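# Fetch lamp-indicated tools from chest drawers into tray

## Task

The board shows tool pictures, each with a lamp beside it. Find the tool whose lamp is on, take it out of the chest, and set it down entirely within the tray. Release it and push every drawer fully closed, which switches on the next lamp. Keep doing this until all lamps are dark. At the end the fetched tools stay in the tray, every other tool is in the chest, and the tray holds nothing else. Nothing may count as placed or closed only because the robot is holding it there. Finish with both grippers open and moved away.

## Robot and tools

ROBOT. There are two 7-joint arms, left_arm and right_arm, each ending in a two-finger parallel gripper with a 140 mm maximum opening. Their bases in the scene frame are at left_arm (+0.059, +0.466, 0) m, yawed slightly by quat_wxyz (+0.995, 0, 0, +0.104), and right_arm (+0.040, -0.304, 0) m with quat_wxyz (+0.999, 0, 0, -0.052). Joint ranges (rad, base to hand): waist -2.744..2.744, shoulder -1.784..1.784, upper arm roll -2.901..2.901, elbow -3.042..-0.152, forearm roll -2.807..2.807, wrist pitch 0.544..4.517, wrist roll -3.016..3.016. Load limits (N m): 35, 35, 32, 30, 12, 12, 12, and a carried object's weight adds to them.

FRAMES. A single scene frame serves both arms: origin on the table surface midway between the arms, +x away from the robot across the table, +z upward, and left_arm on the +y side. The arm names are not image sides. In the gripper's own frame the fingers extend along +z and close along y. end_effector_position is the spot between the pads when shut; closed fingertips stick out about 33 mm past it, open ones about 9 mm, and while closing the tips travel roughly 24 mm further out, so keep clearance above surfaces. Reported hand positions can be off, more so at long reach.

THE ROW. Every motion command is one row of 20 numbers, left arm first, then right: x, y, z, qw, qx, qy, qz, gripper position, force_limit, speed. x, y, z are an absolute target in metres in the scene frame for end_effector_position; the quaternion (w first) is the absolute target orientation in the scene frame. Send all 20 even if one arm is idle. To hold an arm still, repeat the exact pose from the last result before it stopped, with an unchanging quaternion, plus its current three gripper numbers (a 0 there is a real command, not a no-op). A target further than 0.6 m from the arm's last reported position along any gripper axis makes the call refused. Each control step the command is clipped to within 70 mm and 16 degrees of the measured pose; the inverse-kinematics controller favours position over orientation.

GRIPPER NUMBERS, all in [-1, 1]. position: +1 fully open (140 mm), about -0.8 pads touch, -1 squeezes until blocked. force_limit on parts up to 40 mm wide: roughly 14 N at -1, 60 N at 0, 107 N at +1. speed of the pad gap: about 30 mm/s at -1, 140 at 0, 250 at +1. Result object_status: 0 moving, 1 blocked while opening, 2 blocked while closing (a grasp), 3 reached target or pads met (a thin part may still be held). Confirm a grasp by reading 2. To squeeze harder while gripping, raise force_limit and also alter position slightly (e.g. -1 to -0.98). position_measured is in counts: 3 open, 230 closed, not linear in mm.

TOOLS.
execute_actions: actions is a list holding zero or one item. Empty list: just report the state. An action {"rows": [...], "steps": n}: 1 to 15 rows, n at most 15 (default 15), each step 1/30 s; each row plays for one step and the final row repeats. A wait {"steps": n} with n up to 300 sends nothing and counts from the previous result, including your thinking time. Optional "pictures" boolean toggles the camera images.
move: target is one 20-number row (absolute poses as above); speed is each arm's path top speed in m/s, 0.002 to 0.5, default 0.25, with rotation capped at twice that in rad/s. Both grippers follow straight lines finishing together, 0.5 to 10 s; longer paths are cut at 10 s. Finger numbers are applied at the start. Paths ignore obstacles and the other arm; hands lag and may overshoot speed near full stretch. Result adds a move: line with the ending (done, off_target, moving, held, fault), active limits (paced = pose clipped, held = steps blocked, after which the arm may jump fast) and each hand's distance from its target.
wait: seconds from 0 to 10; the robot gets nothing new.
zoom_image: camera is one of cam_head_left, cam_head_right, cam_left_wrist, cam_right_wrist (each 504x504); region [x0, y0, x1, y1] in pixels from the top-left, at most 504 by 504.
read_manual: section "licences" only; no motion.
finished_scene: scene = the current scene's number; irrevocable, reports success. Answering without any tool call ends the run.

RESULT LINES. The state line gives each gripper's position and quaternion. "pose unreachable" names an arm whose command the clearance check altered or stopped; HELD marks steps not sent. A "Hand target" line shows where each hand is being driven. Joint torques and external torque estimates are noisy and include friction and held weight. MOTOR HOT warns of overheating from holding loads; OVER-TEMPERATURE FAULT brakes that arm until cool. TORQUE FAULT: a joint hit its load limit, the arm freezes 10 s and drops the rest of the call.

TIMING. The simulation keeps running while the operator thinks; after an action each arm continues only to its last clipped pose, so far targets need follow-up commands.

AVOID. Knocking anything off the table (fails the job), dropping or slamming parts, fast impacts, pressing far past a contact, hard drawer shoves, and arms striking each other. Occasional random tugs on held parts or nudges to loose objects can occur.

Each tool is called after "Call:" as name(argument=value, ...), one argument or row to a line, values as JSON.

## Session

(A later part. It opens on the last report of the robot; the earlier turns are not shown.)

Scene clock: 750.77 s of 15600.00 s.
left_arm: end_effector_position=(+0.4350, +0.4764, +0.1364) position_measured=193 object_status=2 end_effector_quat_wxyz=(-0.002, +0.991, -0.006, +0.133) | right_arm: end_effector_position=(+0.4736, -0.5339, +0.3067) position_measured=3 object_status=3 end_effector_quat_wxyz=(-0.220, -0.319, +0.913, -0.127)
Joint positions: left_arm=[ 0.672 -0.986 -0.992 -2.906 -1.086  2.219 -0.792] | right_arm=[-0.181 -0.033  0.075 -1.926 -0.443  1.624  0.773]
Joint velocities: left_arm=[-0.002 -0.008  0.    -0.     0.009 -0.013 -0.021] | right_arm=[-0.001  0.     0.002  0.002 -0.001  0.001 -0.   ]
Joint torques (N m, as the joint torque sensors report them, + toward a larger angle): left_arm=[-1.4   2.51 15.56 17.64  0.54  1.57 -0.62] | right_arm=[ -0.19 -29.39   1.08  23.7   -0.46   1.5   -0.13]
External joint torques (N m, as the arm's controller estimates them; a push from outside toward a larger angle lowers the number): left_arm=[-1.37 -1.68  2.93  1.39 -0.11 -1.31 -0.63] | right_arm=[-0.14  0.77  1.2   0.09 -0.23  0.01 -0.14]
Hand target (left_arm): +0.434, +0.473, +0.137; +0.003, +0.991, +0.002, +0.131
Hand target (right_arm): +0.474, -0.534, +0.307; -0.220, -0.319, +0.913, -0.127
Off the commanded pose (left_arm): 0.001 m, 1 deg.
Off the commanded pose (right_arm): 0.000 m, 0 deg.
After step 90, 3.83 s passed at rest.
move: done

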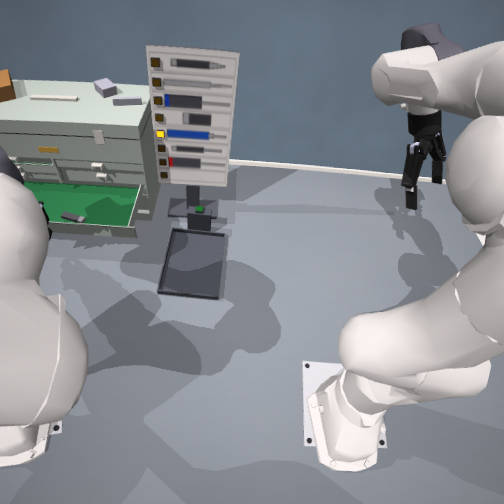

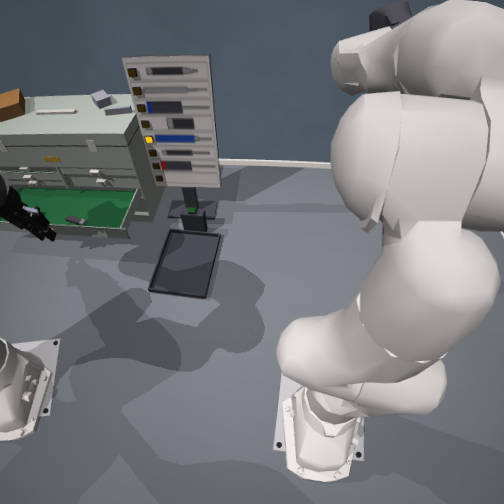

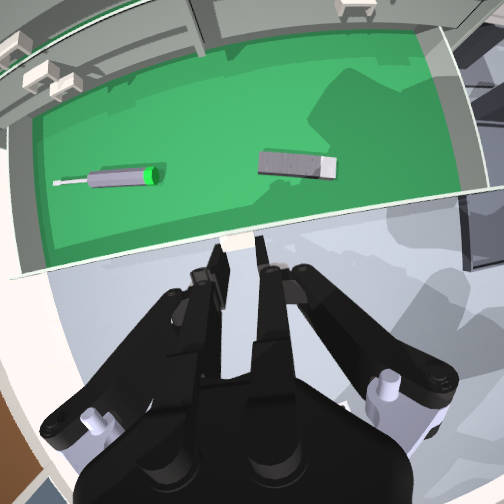

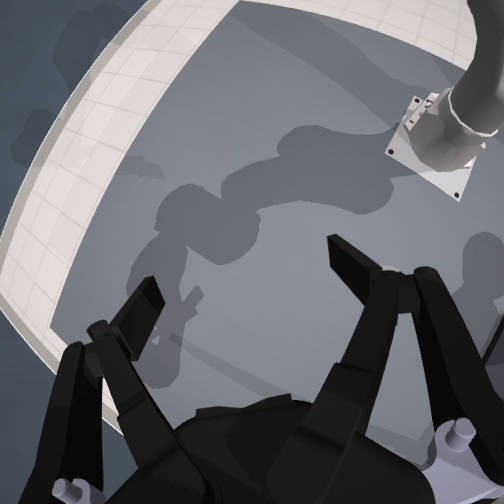

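Call:
move(
  target=[0.601,0.475,0.130,0,0.954,0,0.301,-1,0,-0.5,0.4736,-0.5339,0.3067,-0.220,-0.319,0.913,-0.127,1,0,0],
  speed=0.07,
)

Call:
move(
  target=[0.597,0.475,0.130,0,0.954,0,0.301,0,0,0,0.4736,-0.5339,0.3067,-0.220,-0.319,0.913,-0.127,1,0,0],
  speed=0.05,
)

Call:
move(
  target=[0.597,0.475,0.085,0,0.954,0,0.301,0,0,0,0.4736,-0.5339,0.3067,-0.220,-0.319,0.913,-0.127,1,0,0],
  speed=0.06,
)

Call:
move(
  target=[0.598,0.475,0.085,0,0.954,0,0.301,-1,0,-0.5,0.4736,-0.5339,0.3067,-0.220,-0.319,0.913,-0.127,1,0,0],
  speed=0.05,
)

Scene clock: 773.67 s of 15600.00 s.
left_arm: end_effector_position=(+0.6003, +0.4735, +0.1298) position_measured=193 object_status=2 end_effector_quat_wxyz=(+0.003, +0.954, +0.003, +0.299) | right_arm: end_effector_position=(+0.4736, -0.5339, +0.3067) position_measured=3 object_status=3 end_effector_quat_wxyz=(-0.220, -0.319, +0.913, -0.127)
Joint positions: left_arm=[ 1.106 -0.67  -1.464 -2.616 -1.727  2.662 -0.336] | right_arm=[-0.181 -0.033  0.075 -1.926 -0.443  1.624  0.773]
Joint velocities: left_arm=[ 0.002 -0.011 -0.001 -0.002 -0.027 -0.01   0.05 ] | right_arm=[-0.     0.001  0.001  0.    -0.001 -0.    -0.001]
Joint torques (N m, as the joint torque sensors report them, + toward a larger angle): left_arm=[ 5.83  5.13 14.   17.22  0.28  3.    0.57] | right_arm=[ -0.49 -29.6    0.73  23.85  -0.49   1.46  -0.1 ]
External joint torques (N m, as the arm's controller estimates them; a push from outside toward a larger angle lowers the number): left_arm=[ 5.88 -1.72 -0.83  2.97 -0.79  0.49  0.54] | right_arm=[-0.49  0.47  0.81  0.32 -0.26 -0.02 -0.11]
Hand target (left_arm): +0.602, +0.478, +0.131; -0.003, +0.954, -0.002, +0.301
Hand target (right_arm): +0.474, -0.534, +0.307; -0.220, -0.319, +0.913, -0.127
Off the commanded pose (left_arm): 0.002 m, 1 deg.
Off the commanded pose (right_arm): 0.000 m, 0 deg.
After step 90, 16.87 s passed at rest.
move: done

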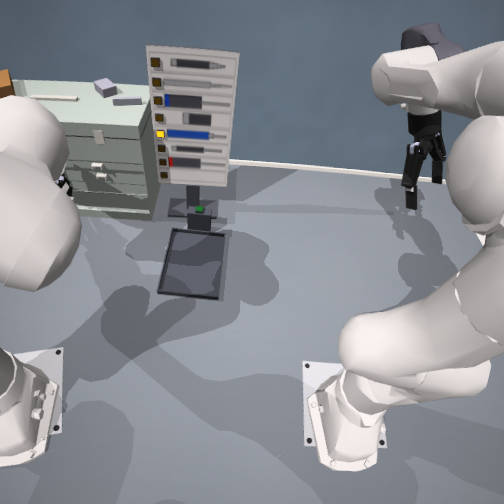

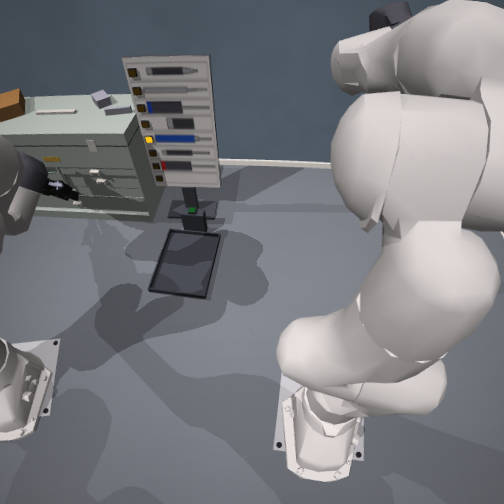

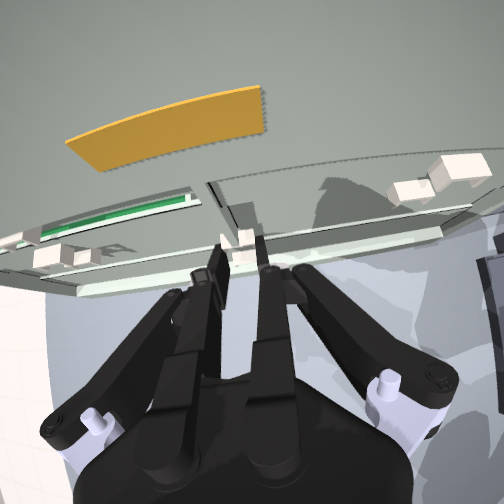

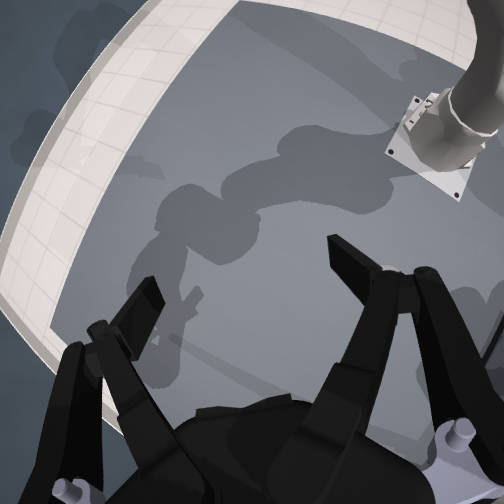

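Scene clock: 774.37 s of 15600.00 s.
left_arm: end_effector_position=(+0.5976, +0.4746, +0.1299) position_measured=129 object_status=3 end_effector_quat_wxyz=(+0.002, +0.954, +0.003, +0.300) | right_arm: end_effector_position=(+0.4736, -0.5339, +0.3067) position_measured=3 object_status=3 end_effector_quat_wxyz=(-0.220, -0.319, +0.913, -0.127)
Joint positions: left_arm=[ 1.095 -0.674 -1.457 -2.626 -1.738  2.663 -0.327] | right_arm=[-0.181 -0.033  0.075 -1.926 -0.443  1.624  0.773]
Joint velocities: left_arm=[-0.001 -0.005  0.001 -0.    -0.006  0.     0.012] | right_arm=[ 0.    -0.    -0.001 -0.001 -0.001 -0.001  0.   ]
Joint torques (N m, as the joint torque sensors report them, + toward a larger angle): left_arm=[-1.1   5.72 16.21 12.93  0.62  2.66  0.23] | right_arm=[ -0.18 -29.43   0.74  23.68  -0.5    1.51  -0.13]
External joint torques (N m, as the arm's controller estimates them; a push from outside toward a larger angle lowers the number): left_arm=[-1.08 -0.95  1.43 -1.2  -0.44  0.17  0.22] | right_arm=[-0.11  0.64  0.89  0.16 -0.27  0.04 -0.14]
Hand target (left_arm): +0.597, +0.475, +0.130; +0.000, +0.954, -0.000, +0.301
Hand target (right_arm): +0.474, -0.534, +0.307; -0.220, -0.319, +0.913, -0.127
Off the commanded pose (left_arm): 0.001 m, 0 deg.
Off the commanded pose (right_arm): 0.000 m, 0 deg.
move: done

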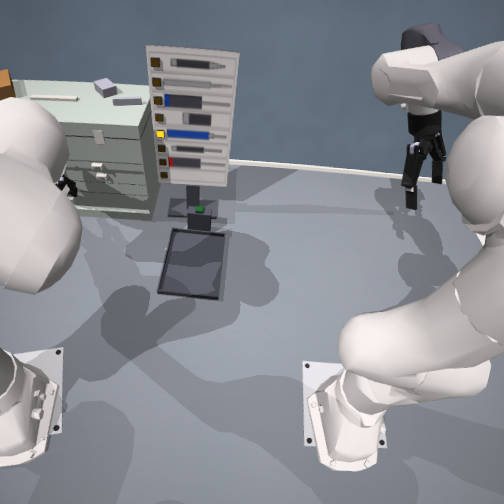

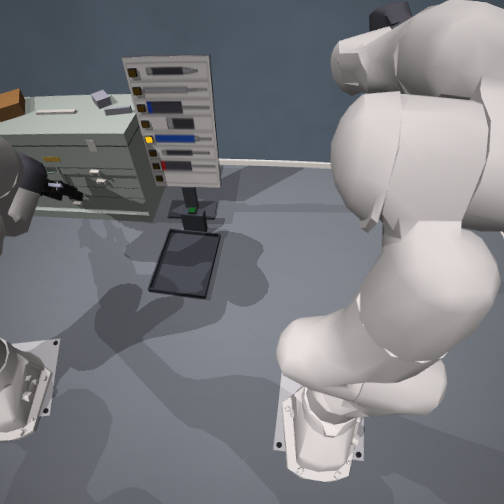

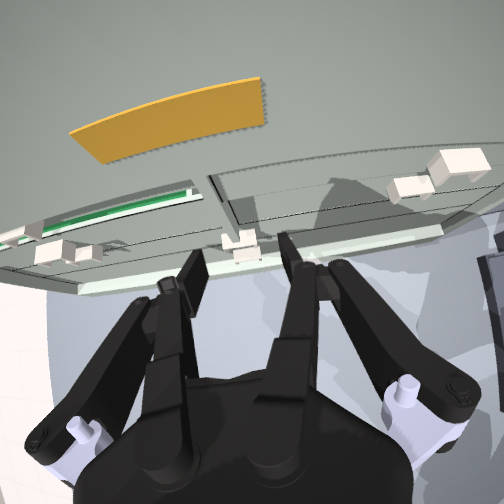

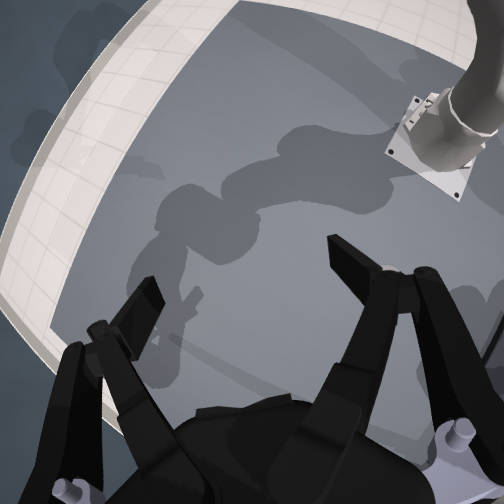

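Scene clock: 775.63 s of 15600.00 s.
left_arm: end_effector_position=(+0.5974, +0.4766, +0.0867) position_measured=129 object_status=3 end_effector_quat_wxyz=(-0.001, +0.953, +0.006, +0.302) | right_arm: end_effector_position=(+0.4736, -0.5339, +0.3067) position_measured=3 object_status=3 end_effector_quat_wxyz=(-0.220, -0.319, +0.913, -0.127)
Joint positions: left_arm=[ 1.247 -0.738 -1.642 -2.603 -1.955  2.63  -0.191] | right_arm=[-0.181 -0.033  0.075 -1.926 -0.443  1.624  0.773]
Joint velocities: left_arm=[-0.    -0.014  0.     0.001 -0.013 -0.018  0.033] | right_arm=[-0.    -0.001  0.001 -0.001 -0.    -0.     0.   ]
Joint torques (N m, as the joint torque sensors report them, + toward a larger angle): left_arm=[ 1.11 10.86 16.16 12.61  0.42  1.91  0.18] | right_arm=[  0.01 -29.69   0.99  23.65  -0.51   1.47  -0.13]
External joint torques (N m, as the arm's controller estimates them; a push from outside toward a larger angle lowers the number): left_arm=[ 1.09 -0.49 -0.22  1.19 -0.56 -0.41  0.17] | right_arm=[ 0.02  0.43  1.06  0.07 -0.28 -0.02 -0.14]
Hand target (left_arm): +0.598, +0.476, +0.086; -0.001, +0.953, -0.000, +0.302
Hand target (right_arm): +0.474, -0.534, +0.307; -0.220, -0.319, +0.913, -0.127
Off the commanded pose (left_arm): 0.002 m, 1 deg.
Off the commanded pose (right_arm): 0.000 m, 0 deg.
move: done

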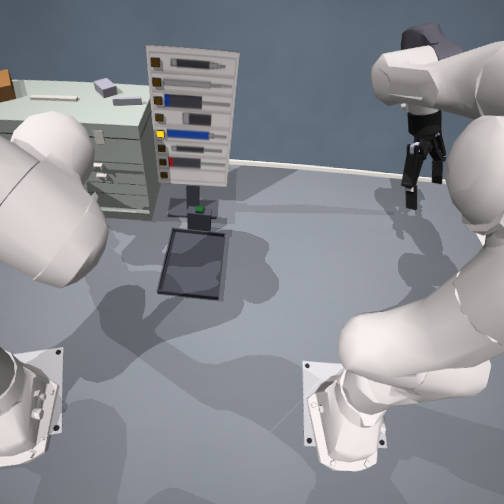

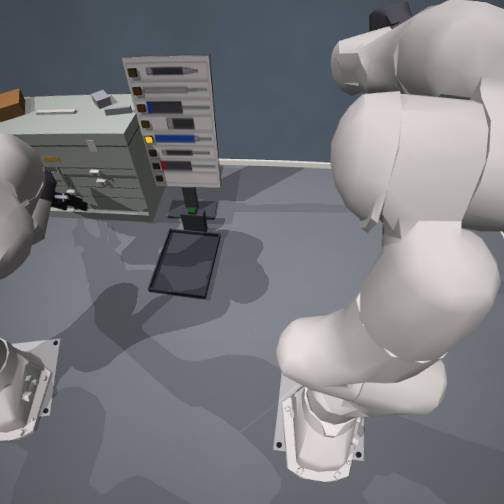

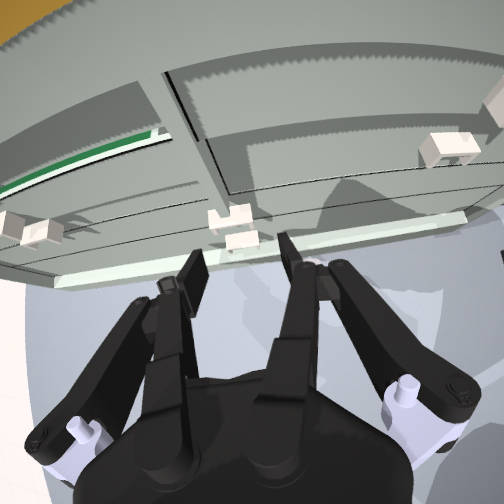

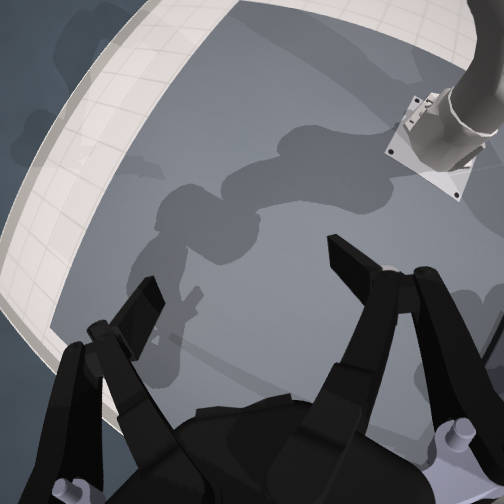

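Scene clock: 776.33 s of 15600.00 s.
left_arm: end_effector_position=(+0.5978, +0.4740, +0.0856) position_measured=193 object_status=2 end_effector_quat_wxyz=(+0.001, +0.954, +0.002, +0.301) | right_arm: end_effector_position=(+0.4736, -0.5339, +0.3067) position_measured=3 object_status=3 end_effector_quat_wxyz=(-0.220, -0.319, +0.913, -0.127)
Joint positions: left_arm=[ 1.248 -0.738 -1.645 -2.601 -1.955  2.624 -0.187] | right_arm=[-0.181 -0.033  0.075 -1.926 -0.443  1.624  0.773]
Joint velocities: left_arm=[ 0.001 -0.001  0.    -0.    -0.001 -0.001  0.003] | right_arm=[-0.    -0.001  0.     0.    -0.001 -0.    -0.001]
Joint torques (N m, as the joint torque sensors report them, + toward a larger angle): left_arm=[ 2.77 10.78 15.77 12.14  0.96  1.81  0.39] | right_arm=[ -0.29 -29.55   0.89  23.5   -0.47   1.5   -0.16]
External joint torques (N m, as the arm's controller estimates them; a push from outside toward a larger angle lowers the number): left_arm=[ 2.7  -0.6  -0.66  0.77  0.   -0.51  0.37] | right_arm=[-0.31  0.69  0.94 -0.13 -0.25  0.01 -0.17]
Hand target (left_arm): +0.598, +0.475, +0.085; -0.000, +0.954, +0.000, +0.301
Hand target (right_arm): +0.474, -0.534, +0.307; -0.220, -0.319, +0.913, -0.127
Off the commanded pose (left_arm): 0.001 m, 0 deg.
Off the commanded pose (right_arm): 0.000 m, 0 deg.
move: done

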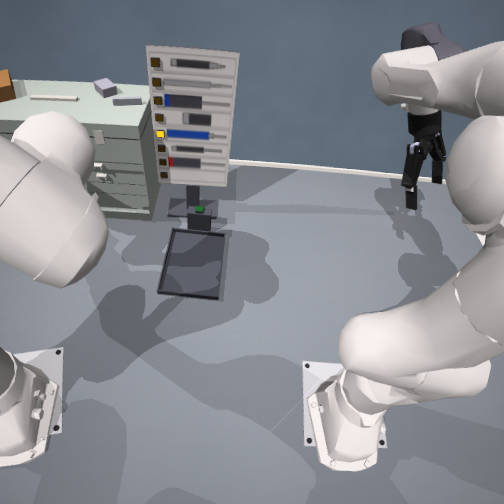

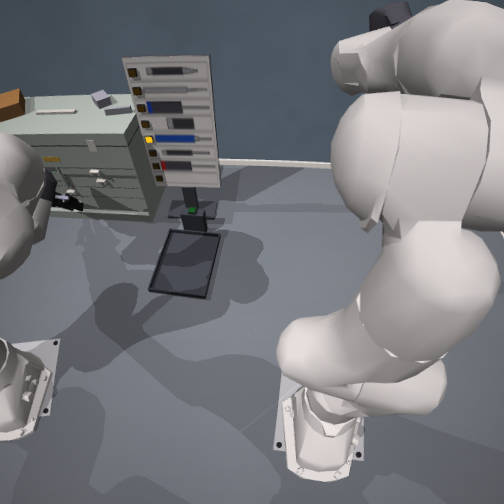

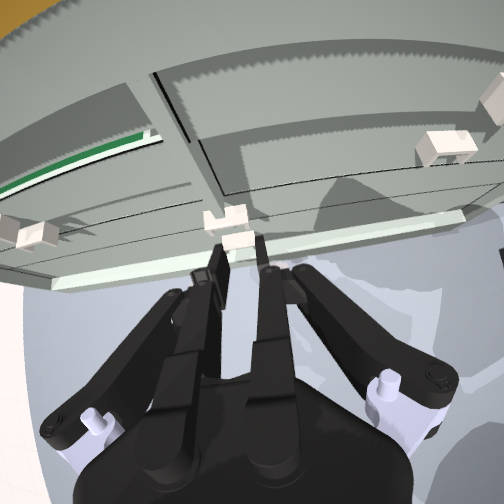

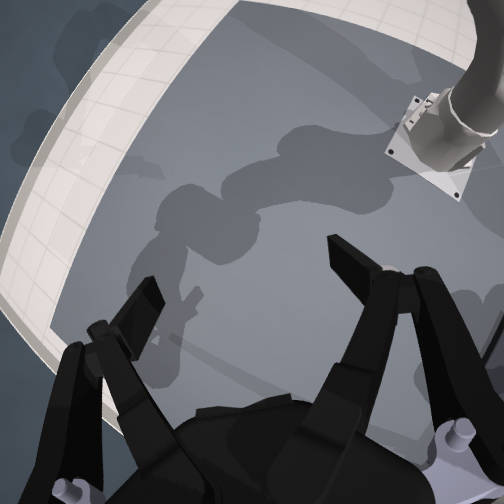

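Call:
move(
  target=[0.435,0.477,0.092,0,0.991,0,0.131,-1,0,-0.5,0.4736,-0.5339,0.3067,-0.220,-0.319,0.913,-0.127,1,0,0],
  speed=0.07,
)

Scene clock: 783.17 s of 15600.00 s.
left_arm: end_effector_position=(+0.4349, +0.4777, +0.0911) position_measured=193 object_status=2 end_effector_quat_wxyz=(-0.002, +0.991, -0.003, +0.132) | right_arm: end_effector_position=(+0.4736, -0.5339, +0.3067) position_measured=3 object_status=3 end_effector_quat_wxyz=(-0.220, -0.319, +0.913, -0.127)
Joint positions: left_arm=[ 0.72  -0.865 -1.144 -2.928 -1.236  2.368 -0.72 ] | right_arm=[-0.181 -0.033  0.075 -1.926 -0.443  1.624  0.773]
Joint velocities: left_arm=[-0.001 -0.011  0.001  0.001  0.013 -0.016 -0.033] | right_arm=[-0.    -0.    -0.    -0.001 -0.     0.    -0.001]
Joint torques (N m, as the joint torque sensors report them, + toward a larger angle): left_arm=[-2.52  2.98 13.86 13.58  1.    1.65 -0.42] | right_arm=[ -0.15 -29.68   1.02  23.38  -0.53   1.49  -0.18]
External joint torques (N m, as the arm's controller estimates them; a push from outside toward a larger angle lowers the number): left_arm=[-2.44 -0.66  1.66 -0.34  0.32 -1.19 -0.41] | right_arm=[-0.09  0.49  1.15 -0.22 -0.3   0.   -0.19]
Hand target (left_arm): +0.433, +0.474, +0.090; +0.002, +0.992, +0.003, +0.129
Hand target (right_arm): +0.474, -0.534, +0.307; -0.220, -0.319, +0.913, -0.127
Off the commanded pose (left_arm): 0.001 m, 0 deg.
Off the commanded pose (right_arm): 0.000 m, 0 deg.
After step 90, 0.90 s passed at rest.
move: done

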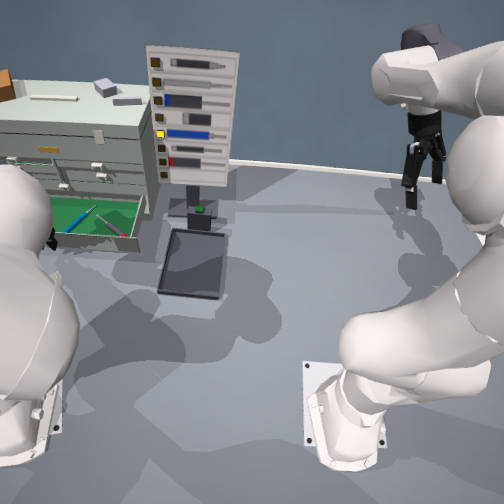

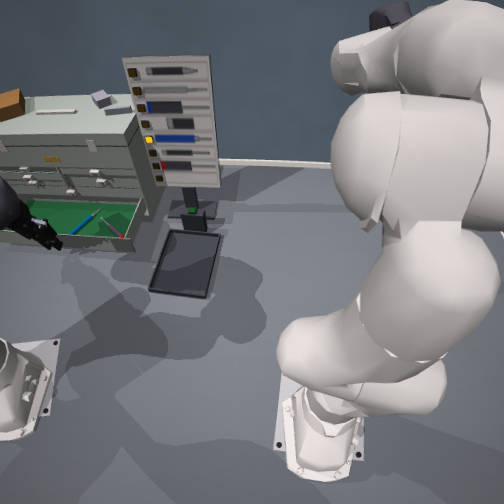

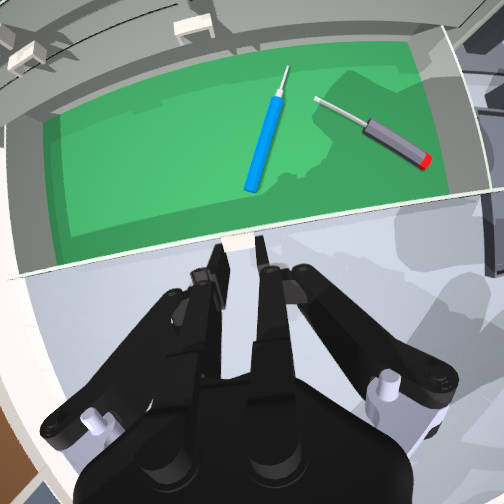

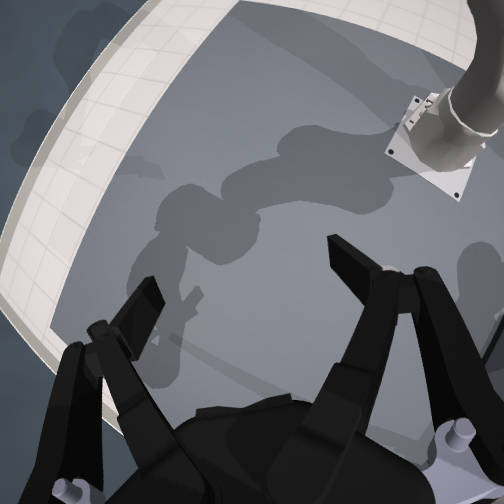

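Call:
move(
  target=[0.432,0.477,0.094,0,0.991,0,0.131,0,0,0,0.4736,-0.5339,0.3067,-0.220,-0.319,0.913,-0.127,1,0,0],
  speed=0.05,
)

Call:
move(
  target=[0.432,0.477,0.15,0,0.991,0,0.131,0,0,0,0.4736,-0.5339,0.3067,-0.220,-0.319,0.913,-0.127,1,0,0],
  speed=0.1,
)

Call:
move(
  target=[0.53,0.445,0.13,0.0305,0.963,-0.231,0.127,-0.2,0,0,0.4736,-0.5339,0.3067,-0.220,-0.319,0.913,-0.127,1,0,0],
  speed=0.12,
)

Scene clock: 815.60 s of 15600.00 s.
left_arm: end_effector_position=(+0.4336, +0.4774, +0.0945) position_measured=129 object_status=3 end_effector_quat_wxyz=(-0.001, +0.991, -0.001, +0.133) | right_arm: end_effector_position=(+0.4736, -0.5339, +0.3067) position_measured=3 object_status=3 end_effector_quat_wxyz=(-0.220, -0.319, +0.913, -0.127)
Joint positions: left_arm=[ 0.709 -0.88  -1.127 -2.932 -1.228  2.353 -0.728] | right_arm=[-0.181 -0.033  0.075 -1.926 -0.443  1.624  0.773]
Joint velocities: left_arm=[ 0.    -0.005  0.001 -0.001  0.    -0.01   0.   ] | right_arm=[ 0.001 -0.001  0.001  0.    -0.001 -0.    -0.001]
Joint torques (N m, as the joint torque sensors report them, + toward a larger angle): left_arm=[-1.94  3.09 14.71 12.03  1.27  2.54 -0.15] | right_arm=[ -0.25 -29.46   0.81  23.55  -0.46   1.48  -0.12]
External joint torques (N m, as the arm's controller estimates them; a push from outside toward a larger angle lowers the number): left_arm=[-1.96 -0.56  2.48 -1.98  0.58 -0.33 -0.15] | right_arm=[-0.33  0.81  0.8  -0.12 -0.24 -0.02 -0.13]
Hand target (left_arm): +0.432, +0.477, +0.094; +0.000, +0.991, -0.000, +0.131
Hand target (right_arm): +0.474, -0.534, +0.307; -0.220, -0.319, +0.913, -0.127
Off the commanded pose (left_arm): 0.002 m, 0 deg.
Off the commanded pose (right_arm): 0.000 m, 0 deg.
After step 90, 28.73 s passed at rest.
move: done

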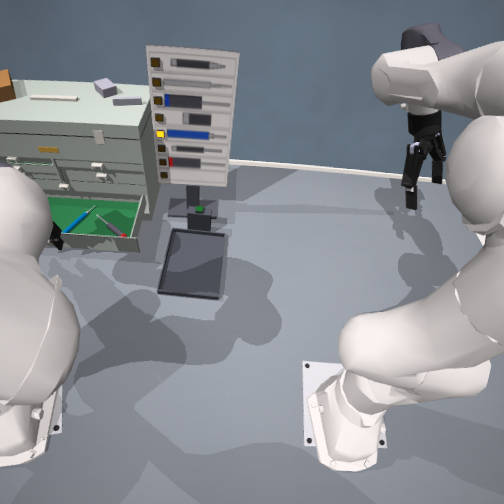

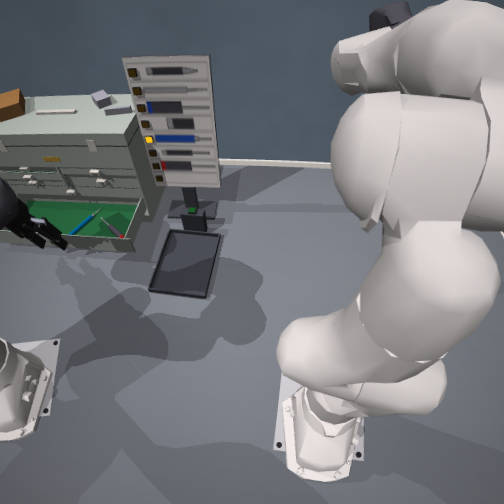

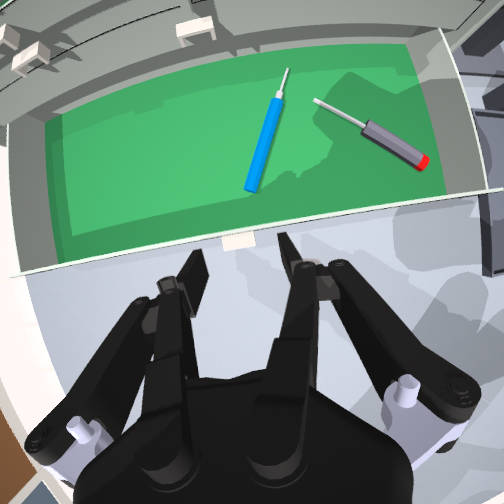

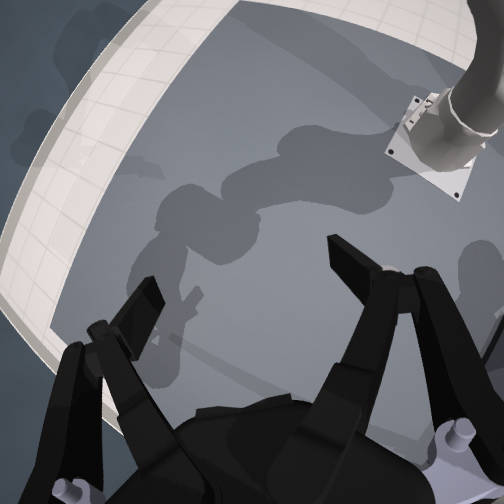

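Scene clock: 816.77 s of 15600.00 s.
left_arm: end_effector_position=(+0.4322, +0.4766, +0.1492) position_measured=129 object_status=3 end_effector_quat_wxyz=(+0.001, +0.991, -0.004, +0.132) | right_arm: end_effector_position=(+0.4736, -0.5339, +0.3067) position_measured=3 object_status=3 end_effector_quat_wxyz=(-0.220, -0.319, +0.913, -0.127)
Joint positions: left_arm=[ 0.662 -1.019 -0.946 -2.902 -1.048  2.173 -0.807] | right_arm=[-0.181 -0.033  0.075 -1.926 -0.443  1.624  0.773]
Joint velocities: left_arm=[-0.001 -0.007 -0.     0.001  0.001 -0.018 -0.015] | right_arm=[ 0.001 -0.001 -0.001  0.     0.     0.001 -0.   ]
Joint torques (N m, as the joint torque sensors report them, + toward a larger angle): left_arm=[-0.38  3.71 14.49 18.11  1.19  2.48 -0.18] | right_arm=[ -0.09 -29.63   0.46  23.8   -0.48   1.49  -0.12]
External joint torques (N m, as the arm's controller estimates them; a push from outside toward a larger angle lowers the number): left_arm=[-0.37 -0.65  1.91  1.24  0.54 -0.42 -0.19] | right_arm=[-0.02  0.69  0.6   0.1  -0.25  0.   -0.13]
Hand target (left_arm): +0.432, +0.475, +0.150; +0.002, +0.991, -0.001, +0.131
Hand target (right_arm): +0.474, -0.534, +0.307; -0.220, -0.319, +0.913, -0.127
Off the commanded pose (left_arm): 0.001 m, 1 deg.
Off the commanded pose (right_arm): 0.000 m, 0 deg.
move: done

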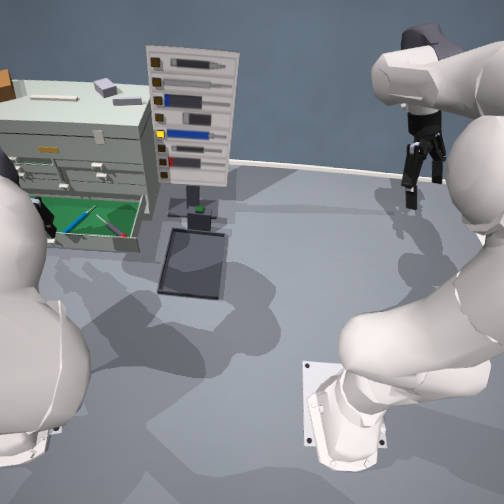

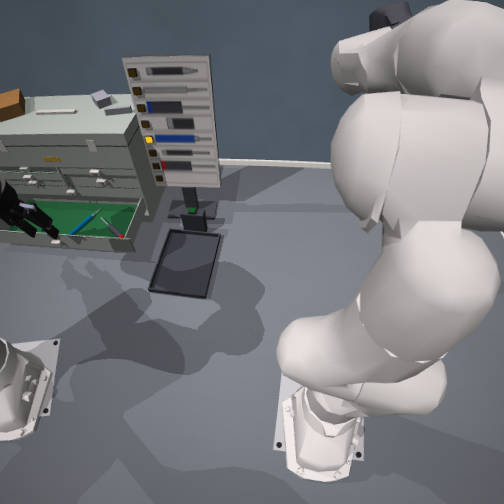

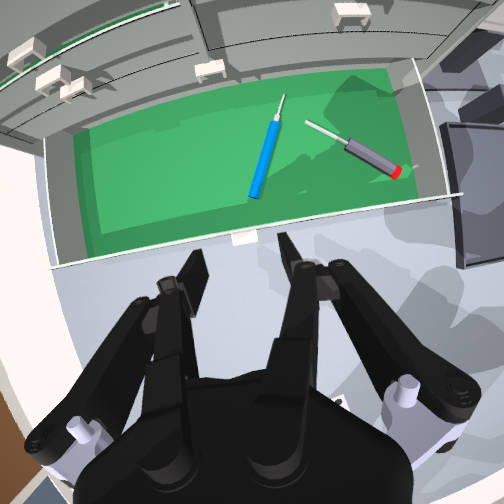

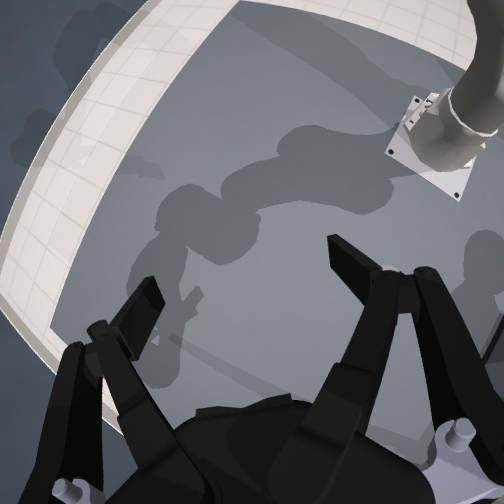

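Scene clock: 819.27 s of 15600.00 s.
left_arm: end_effector_position=(+0.5262, +0.4472, +0.1284) position_measured=154 object_status=3 end_effector_quat_wxyz=(+0.029, +0.967, -0.223, +0.119) | right_arm: end_effector_position=(+0.4736, -0.5339, +0.3067) position_measured=3 object_status=3 end_effector_quat_wxyz=(-0.220, -0.319, +0.913, -0.127)
Joint positions: left_arm=[ 0.889 -0.527 -1.128 -2.62  -0.928  2.394 -0.444] | right_arm=[-0.181 -0.033  0.075 -1.926 -0.443  1.624  0.773]
Joint velocities: left_arm=[-0.     0.004 -0.002  0.001  0.007  0.009  0.024] | right_arm=[-0.     0.001 -0.     0.002  0.001  0.001  0.001]
Joint torques (N m, as the joint torque sensors report them, + toward a larger angle): left_arm=[ 0.22 -1.57 11.87 20.34  1.18  3.14  0.39] | right_arm=[ -0.17 -29.72   1.    23.8   -0.55   1.46  -0.13]
External joint torques (N m, as the arm's controller estimates them; a push from outside toward a larger angle lowers the number): left_arm=[0.27 0.36 0.91 1.68 0.53 0.45 0.38] | right_arm=[-0.12  0.57  1.13  0.12 -0.31 -0.04 -0.14]
Hand target (left_arm): +0.528, +0.448, +0.129; +0.027, +0.965, -0.229, +0.120
Hand target (right_arm): +0.474, -0.534, +0.307; -0.220, -0.319, +0.913, -0.127
Off the commanded pose (left_arm): 0.005 m, 1 deg.
Off the commanded pose (right_arm): 0.000 m, 0 deg.
move: off_target (left_arm)

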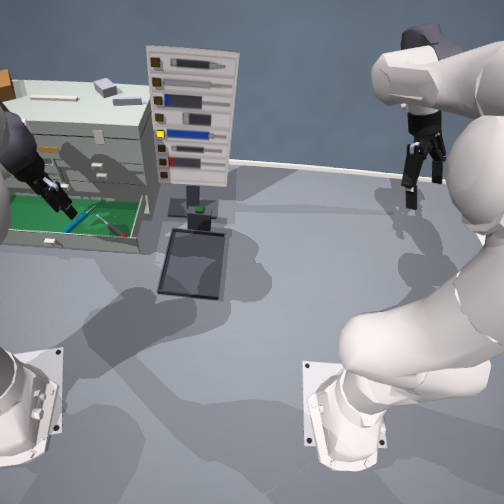

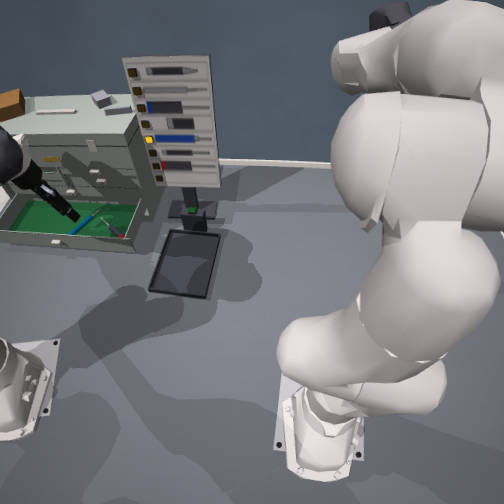

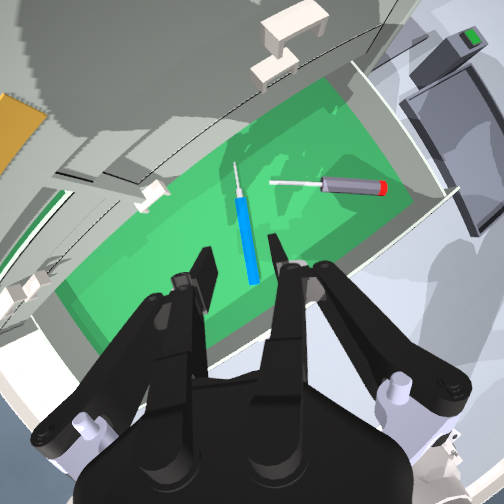

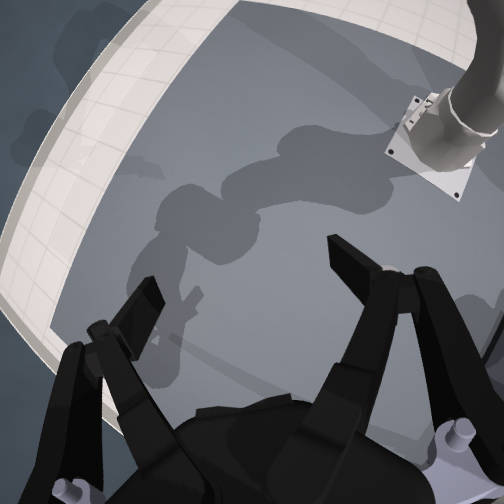

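Call:
move(
  target=[0.531,0.445,0.088,0.0305,0.963,-0.231,0.127,-0.4,0,0,0.4736,-0.5339,0.3067,-0.220,-0.319,0.913,-0.127,1,0,0],
  speed=0.05,
)

Scene clock: 832.37 s of 15600.00 s.
left_arm: end_effector_position=(+0.5298, +0.4447, +0.0873) position_measured=179 object_status=3 end_effector_quat_wxyz=(+0.031, +0.965, -0.229, +0.124) | right_arm: end_effector_position=(+0.4736, -0.5339, +0.3067) position_measured=3 object_status=3 end_effector_quat_wxyz=(-0.220, -0.319, +0.913, -0.127)
Joint positions: left_arm=[ 0.991 -0.384 -1.283 -2.639 -0.959  2.569 -0.398] | right_arm=[-0.181 -0.033  0.075 -1.926 -0.443  1.624  0.773]
Joint velocities: left_arm=[ 0.     0.007  0.001  0.    -0.     0.019  0.006] | right_arm=[-0.001 -0.     0.    -0.    -0.    -0.     0.002]
Joint torques (N m, as the joint torque sensors report them, + toward a larger angle): left_arm=[ 1.47 -1.28  8.41 17.36  0.84  3.08  0.15] | right_arm=[ -0.54 -29.81   1.12  23.53  -0.45   1.43  -0.1 ]
External joint torques (N m, as the arm's controller estimates them; a push from outside toward a larger angle lowers the number): left_arm=[ 1.45  0.55 -0.28 -0.21  0.16  0.41  0.14] | right_arm=[-0.49  0.39  1.24 -0.07 -0.22 -0.06 -0.11]
Hand target (left_arm): +0.530, +0.446, +0.087; +0.029, +0.964, -0.231, +0.125
Hand target (right_arm): +0.474, -0.534, +0.307; -0.220, -0.319, +0.913, -0.127
Off the commanded pose (left_arm): 0.001 m, 0 deg.
Off the commanded pose (right_arm): 0.000 m, 0 deg.
After step 90, 8.73 s passed at rest.
move: done

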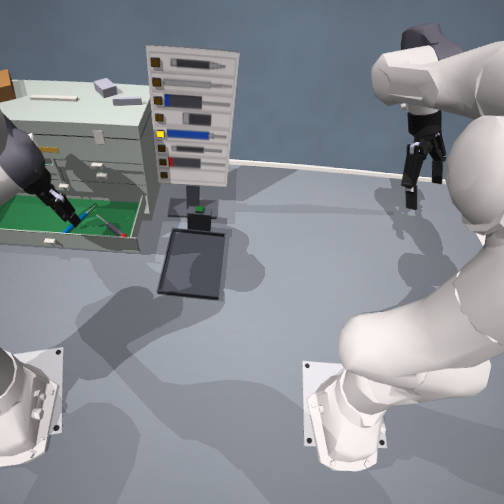

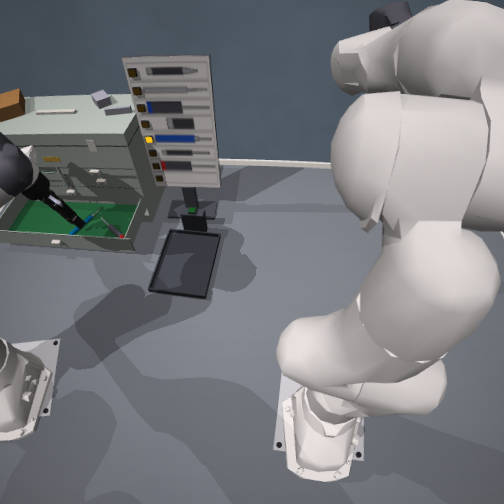

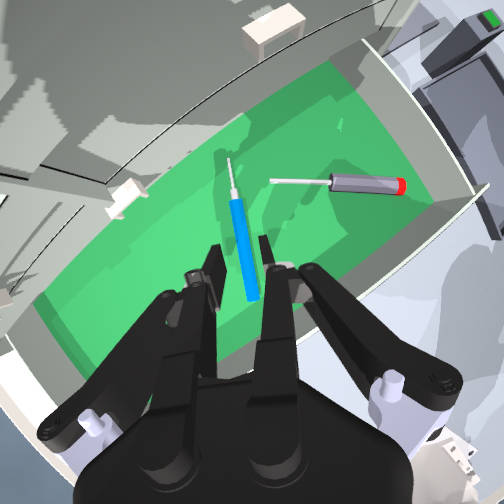

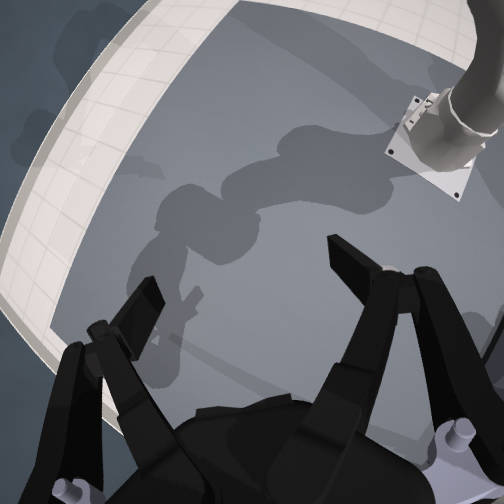

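Call:
move(
  target=[0.531,0.445,0.072,0.0305,0.963,-0.231,0.127,-0.4,0,0,0.4736,-0.5339,0.3067,-0.220,-0.319,0.913,-0.127,1,0,0],
  speed=0.02,
)

Scene clock: 841.00 s of 15600.00 s.
left_arm: end_effector_position=(+0.5302, +0.4437, +0.0718) position_measured=179 object_status=3 end_effector_quat_wxyz=(+0.032, +0.965, -0.229, +0.125) | right_arm: end_effector_position=(+0.4736, -0.5339, +0.3067) position_measured=3 object_status=3 end_effector_quat_wxyz=(-0.220, -0.319, +0.913, -0.127)
Joint positions: left_arm=[ 1.059 -0.32  -1.366 -2.644 -0.959  2.642 -0.389] | right_arm=[-0.181 -0.033  0.075 -1.926 -0.443  1.624  0.773]
Joint velocities: left_arm=[ 0.011  0.005 -0.011  0.    -0.002  0.023  0.005] | right_arm=[ 0.     0.     0.001 -0.001  0.    -0.001  0.   ]
Joint torques (N m, as the joint torque sensors report them, + toward a larger angle): left_arm=[ 1.04 -0.47  6.8  16.59  1.09  3.07  0.35] | right_arm=[ -0.61 -29.73   1.25  23.6   -0.54   1.5   -0.11]
External joint torques (N m, as the arm's controller estimates them; a push from outside toward a larger angle lowers the number): left_arm=[ 1.06  0.81 -0.63 -0.55  0.39  0.41  0.35] | right_arm=[-0.67  0.38  1.27  0.04 -0.31  0.02 -0.12]
Hand target (left_arm): +0.530, +0.446, +0.071; +0.030, +0.964, -0.231, +0.126
Hand target (right_arm): +0.474, -0.534, +0.307; -0.220, -0.319, +0.913, -0.127
Off the commanded pose (left_arm): 0.002 m, 0 deg.
Off the commanded pose (right_arm): 0.000 m, 0 deg.
After step 90, 4.57 s passed at rest.
move: done

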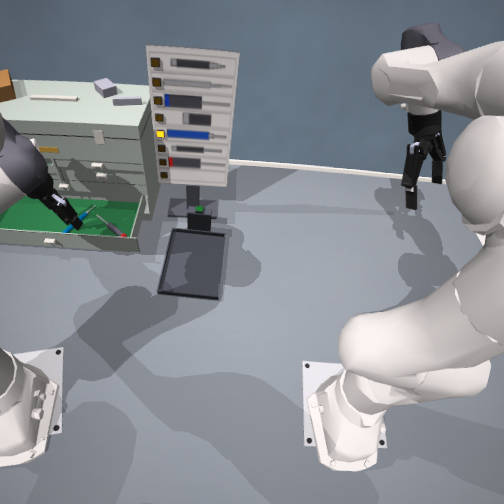

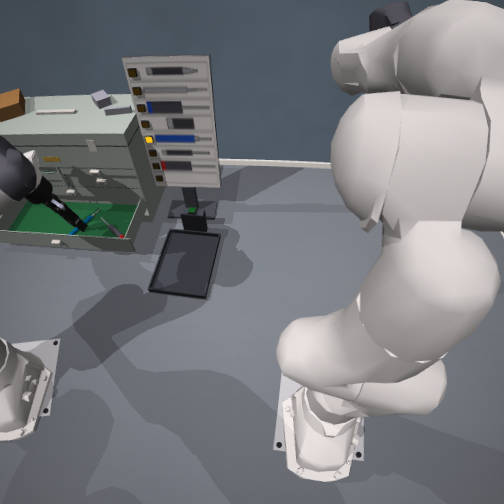

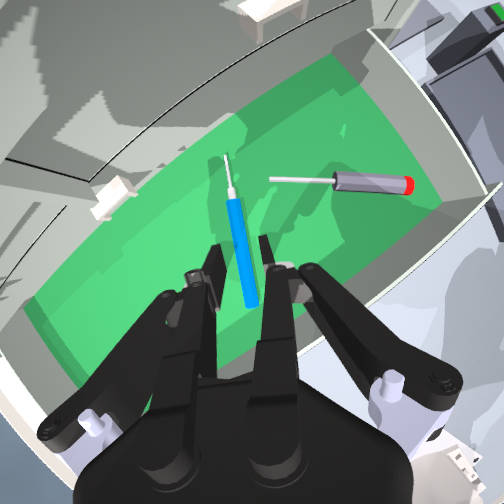

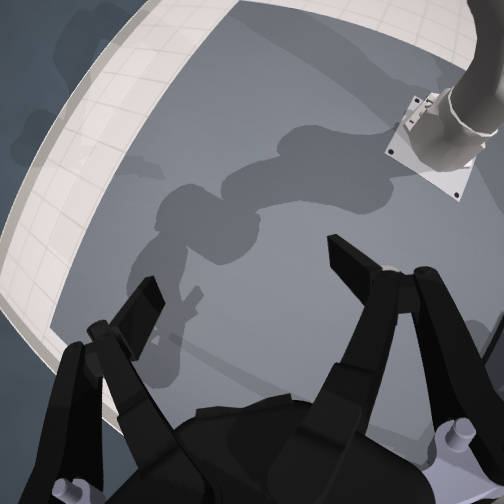

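No contact yet. A bit lower.

Call:
move(
  target=[0.531,0.445,0.062,0.0305,0.963,-0.231,0.127,-0.4,0,0,0.4736,-0.5339,0.3067,-0.220,-0.319,0.913,-0.127,1,0,0],
  speed=0.015,
)

Scene clock: 846.27 s of 15600.00 s.
left_arm: end_effector_position=(+0.5378, +0.4427, +0.0674) position_measured=179 object_status=3 end_effector_quat_wxyz=(+0.030, +0.964, -0.229, +0.133) | right_arm: end_effector_position=(+0.4736, -0.5339, +0.3067) position_measured=3 object_status=3 end_effector_quat_wxyz=(-0.220, -0.319, +0.913, -0.127)
Joint positions: left_arm=[ 1.116 -0.279 -1.433 -2.638 -0.956  2.697 -0.388] | right_arm=[-0.181 -0.033  0.075 -1.926 -0.443  1.624  0.773]
Joint velocities: left_arm=[ 0.009  0.012 -0.016  0.002  0.007  0.019 -0.   ] | right_arm=[-0.002  0.001  0.002 -0.002 -0.     0.001 -0.   ]
Joint torques (N m, as the joint torque sensors report them, + toward a larger angle): left_arm=[ 3.62  1.21  4.44 10.    1.85  2.11  0.32] | right_arm=[ -0.28 -29.5    1.05  23.63  -0.51   1.52  -0.18]
External joint torques (N m, as the arm's controller estimates them; a push from outside toward a larger angle lowers the number): left_arm=[ 3.66  1.76 -2.2  -6.97  1.13 -0.56  0.31] | right_arm=[-0.22  0.5   1.18  0.15 -0.28  0.05 -0.18]
Hand target (left_arm): +0.530, +0.445, +0.062; +0.030, +0.964, -0.231, +0.126
Hand target (right_arm): +0.474, -0.534, +0.307; -0.220, -0.319, +0.913, -0.127
Off the commanded pose (left_arm): 0.009 m, 1 deg.
Off the commanded pose (right_arm): 0.000 m, 0 deg.
After step 90, 1.30 s passed at rest.
move: off_target (left_arm)

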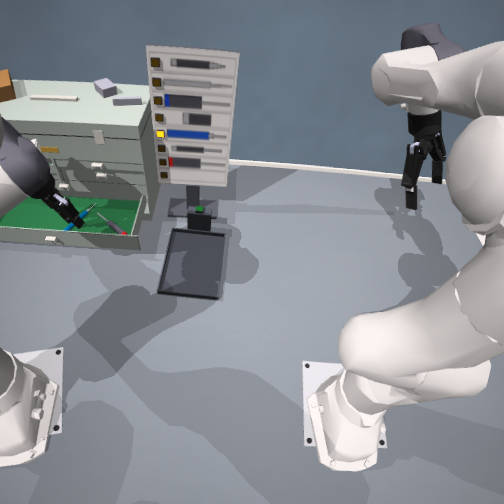

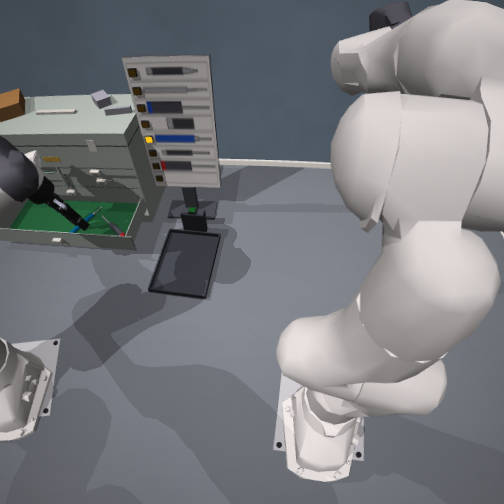

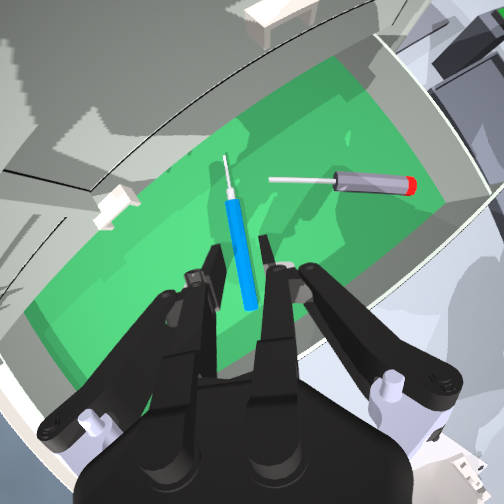

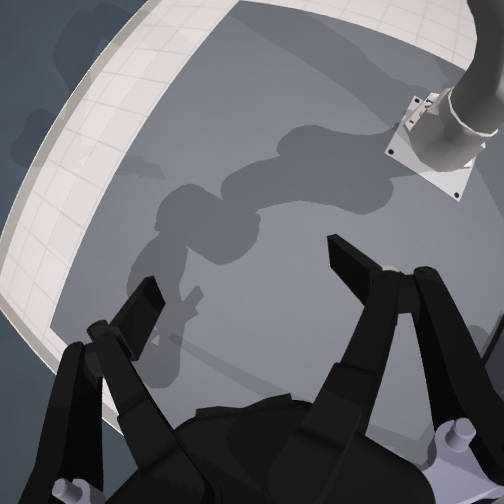

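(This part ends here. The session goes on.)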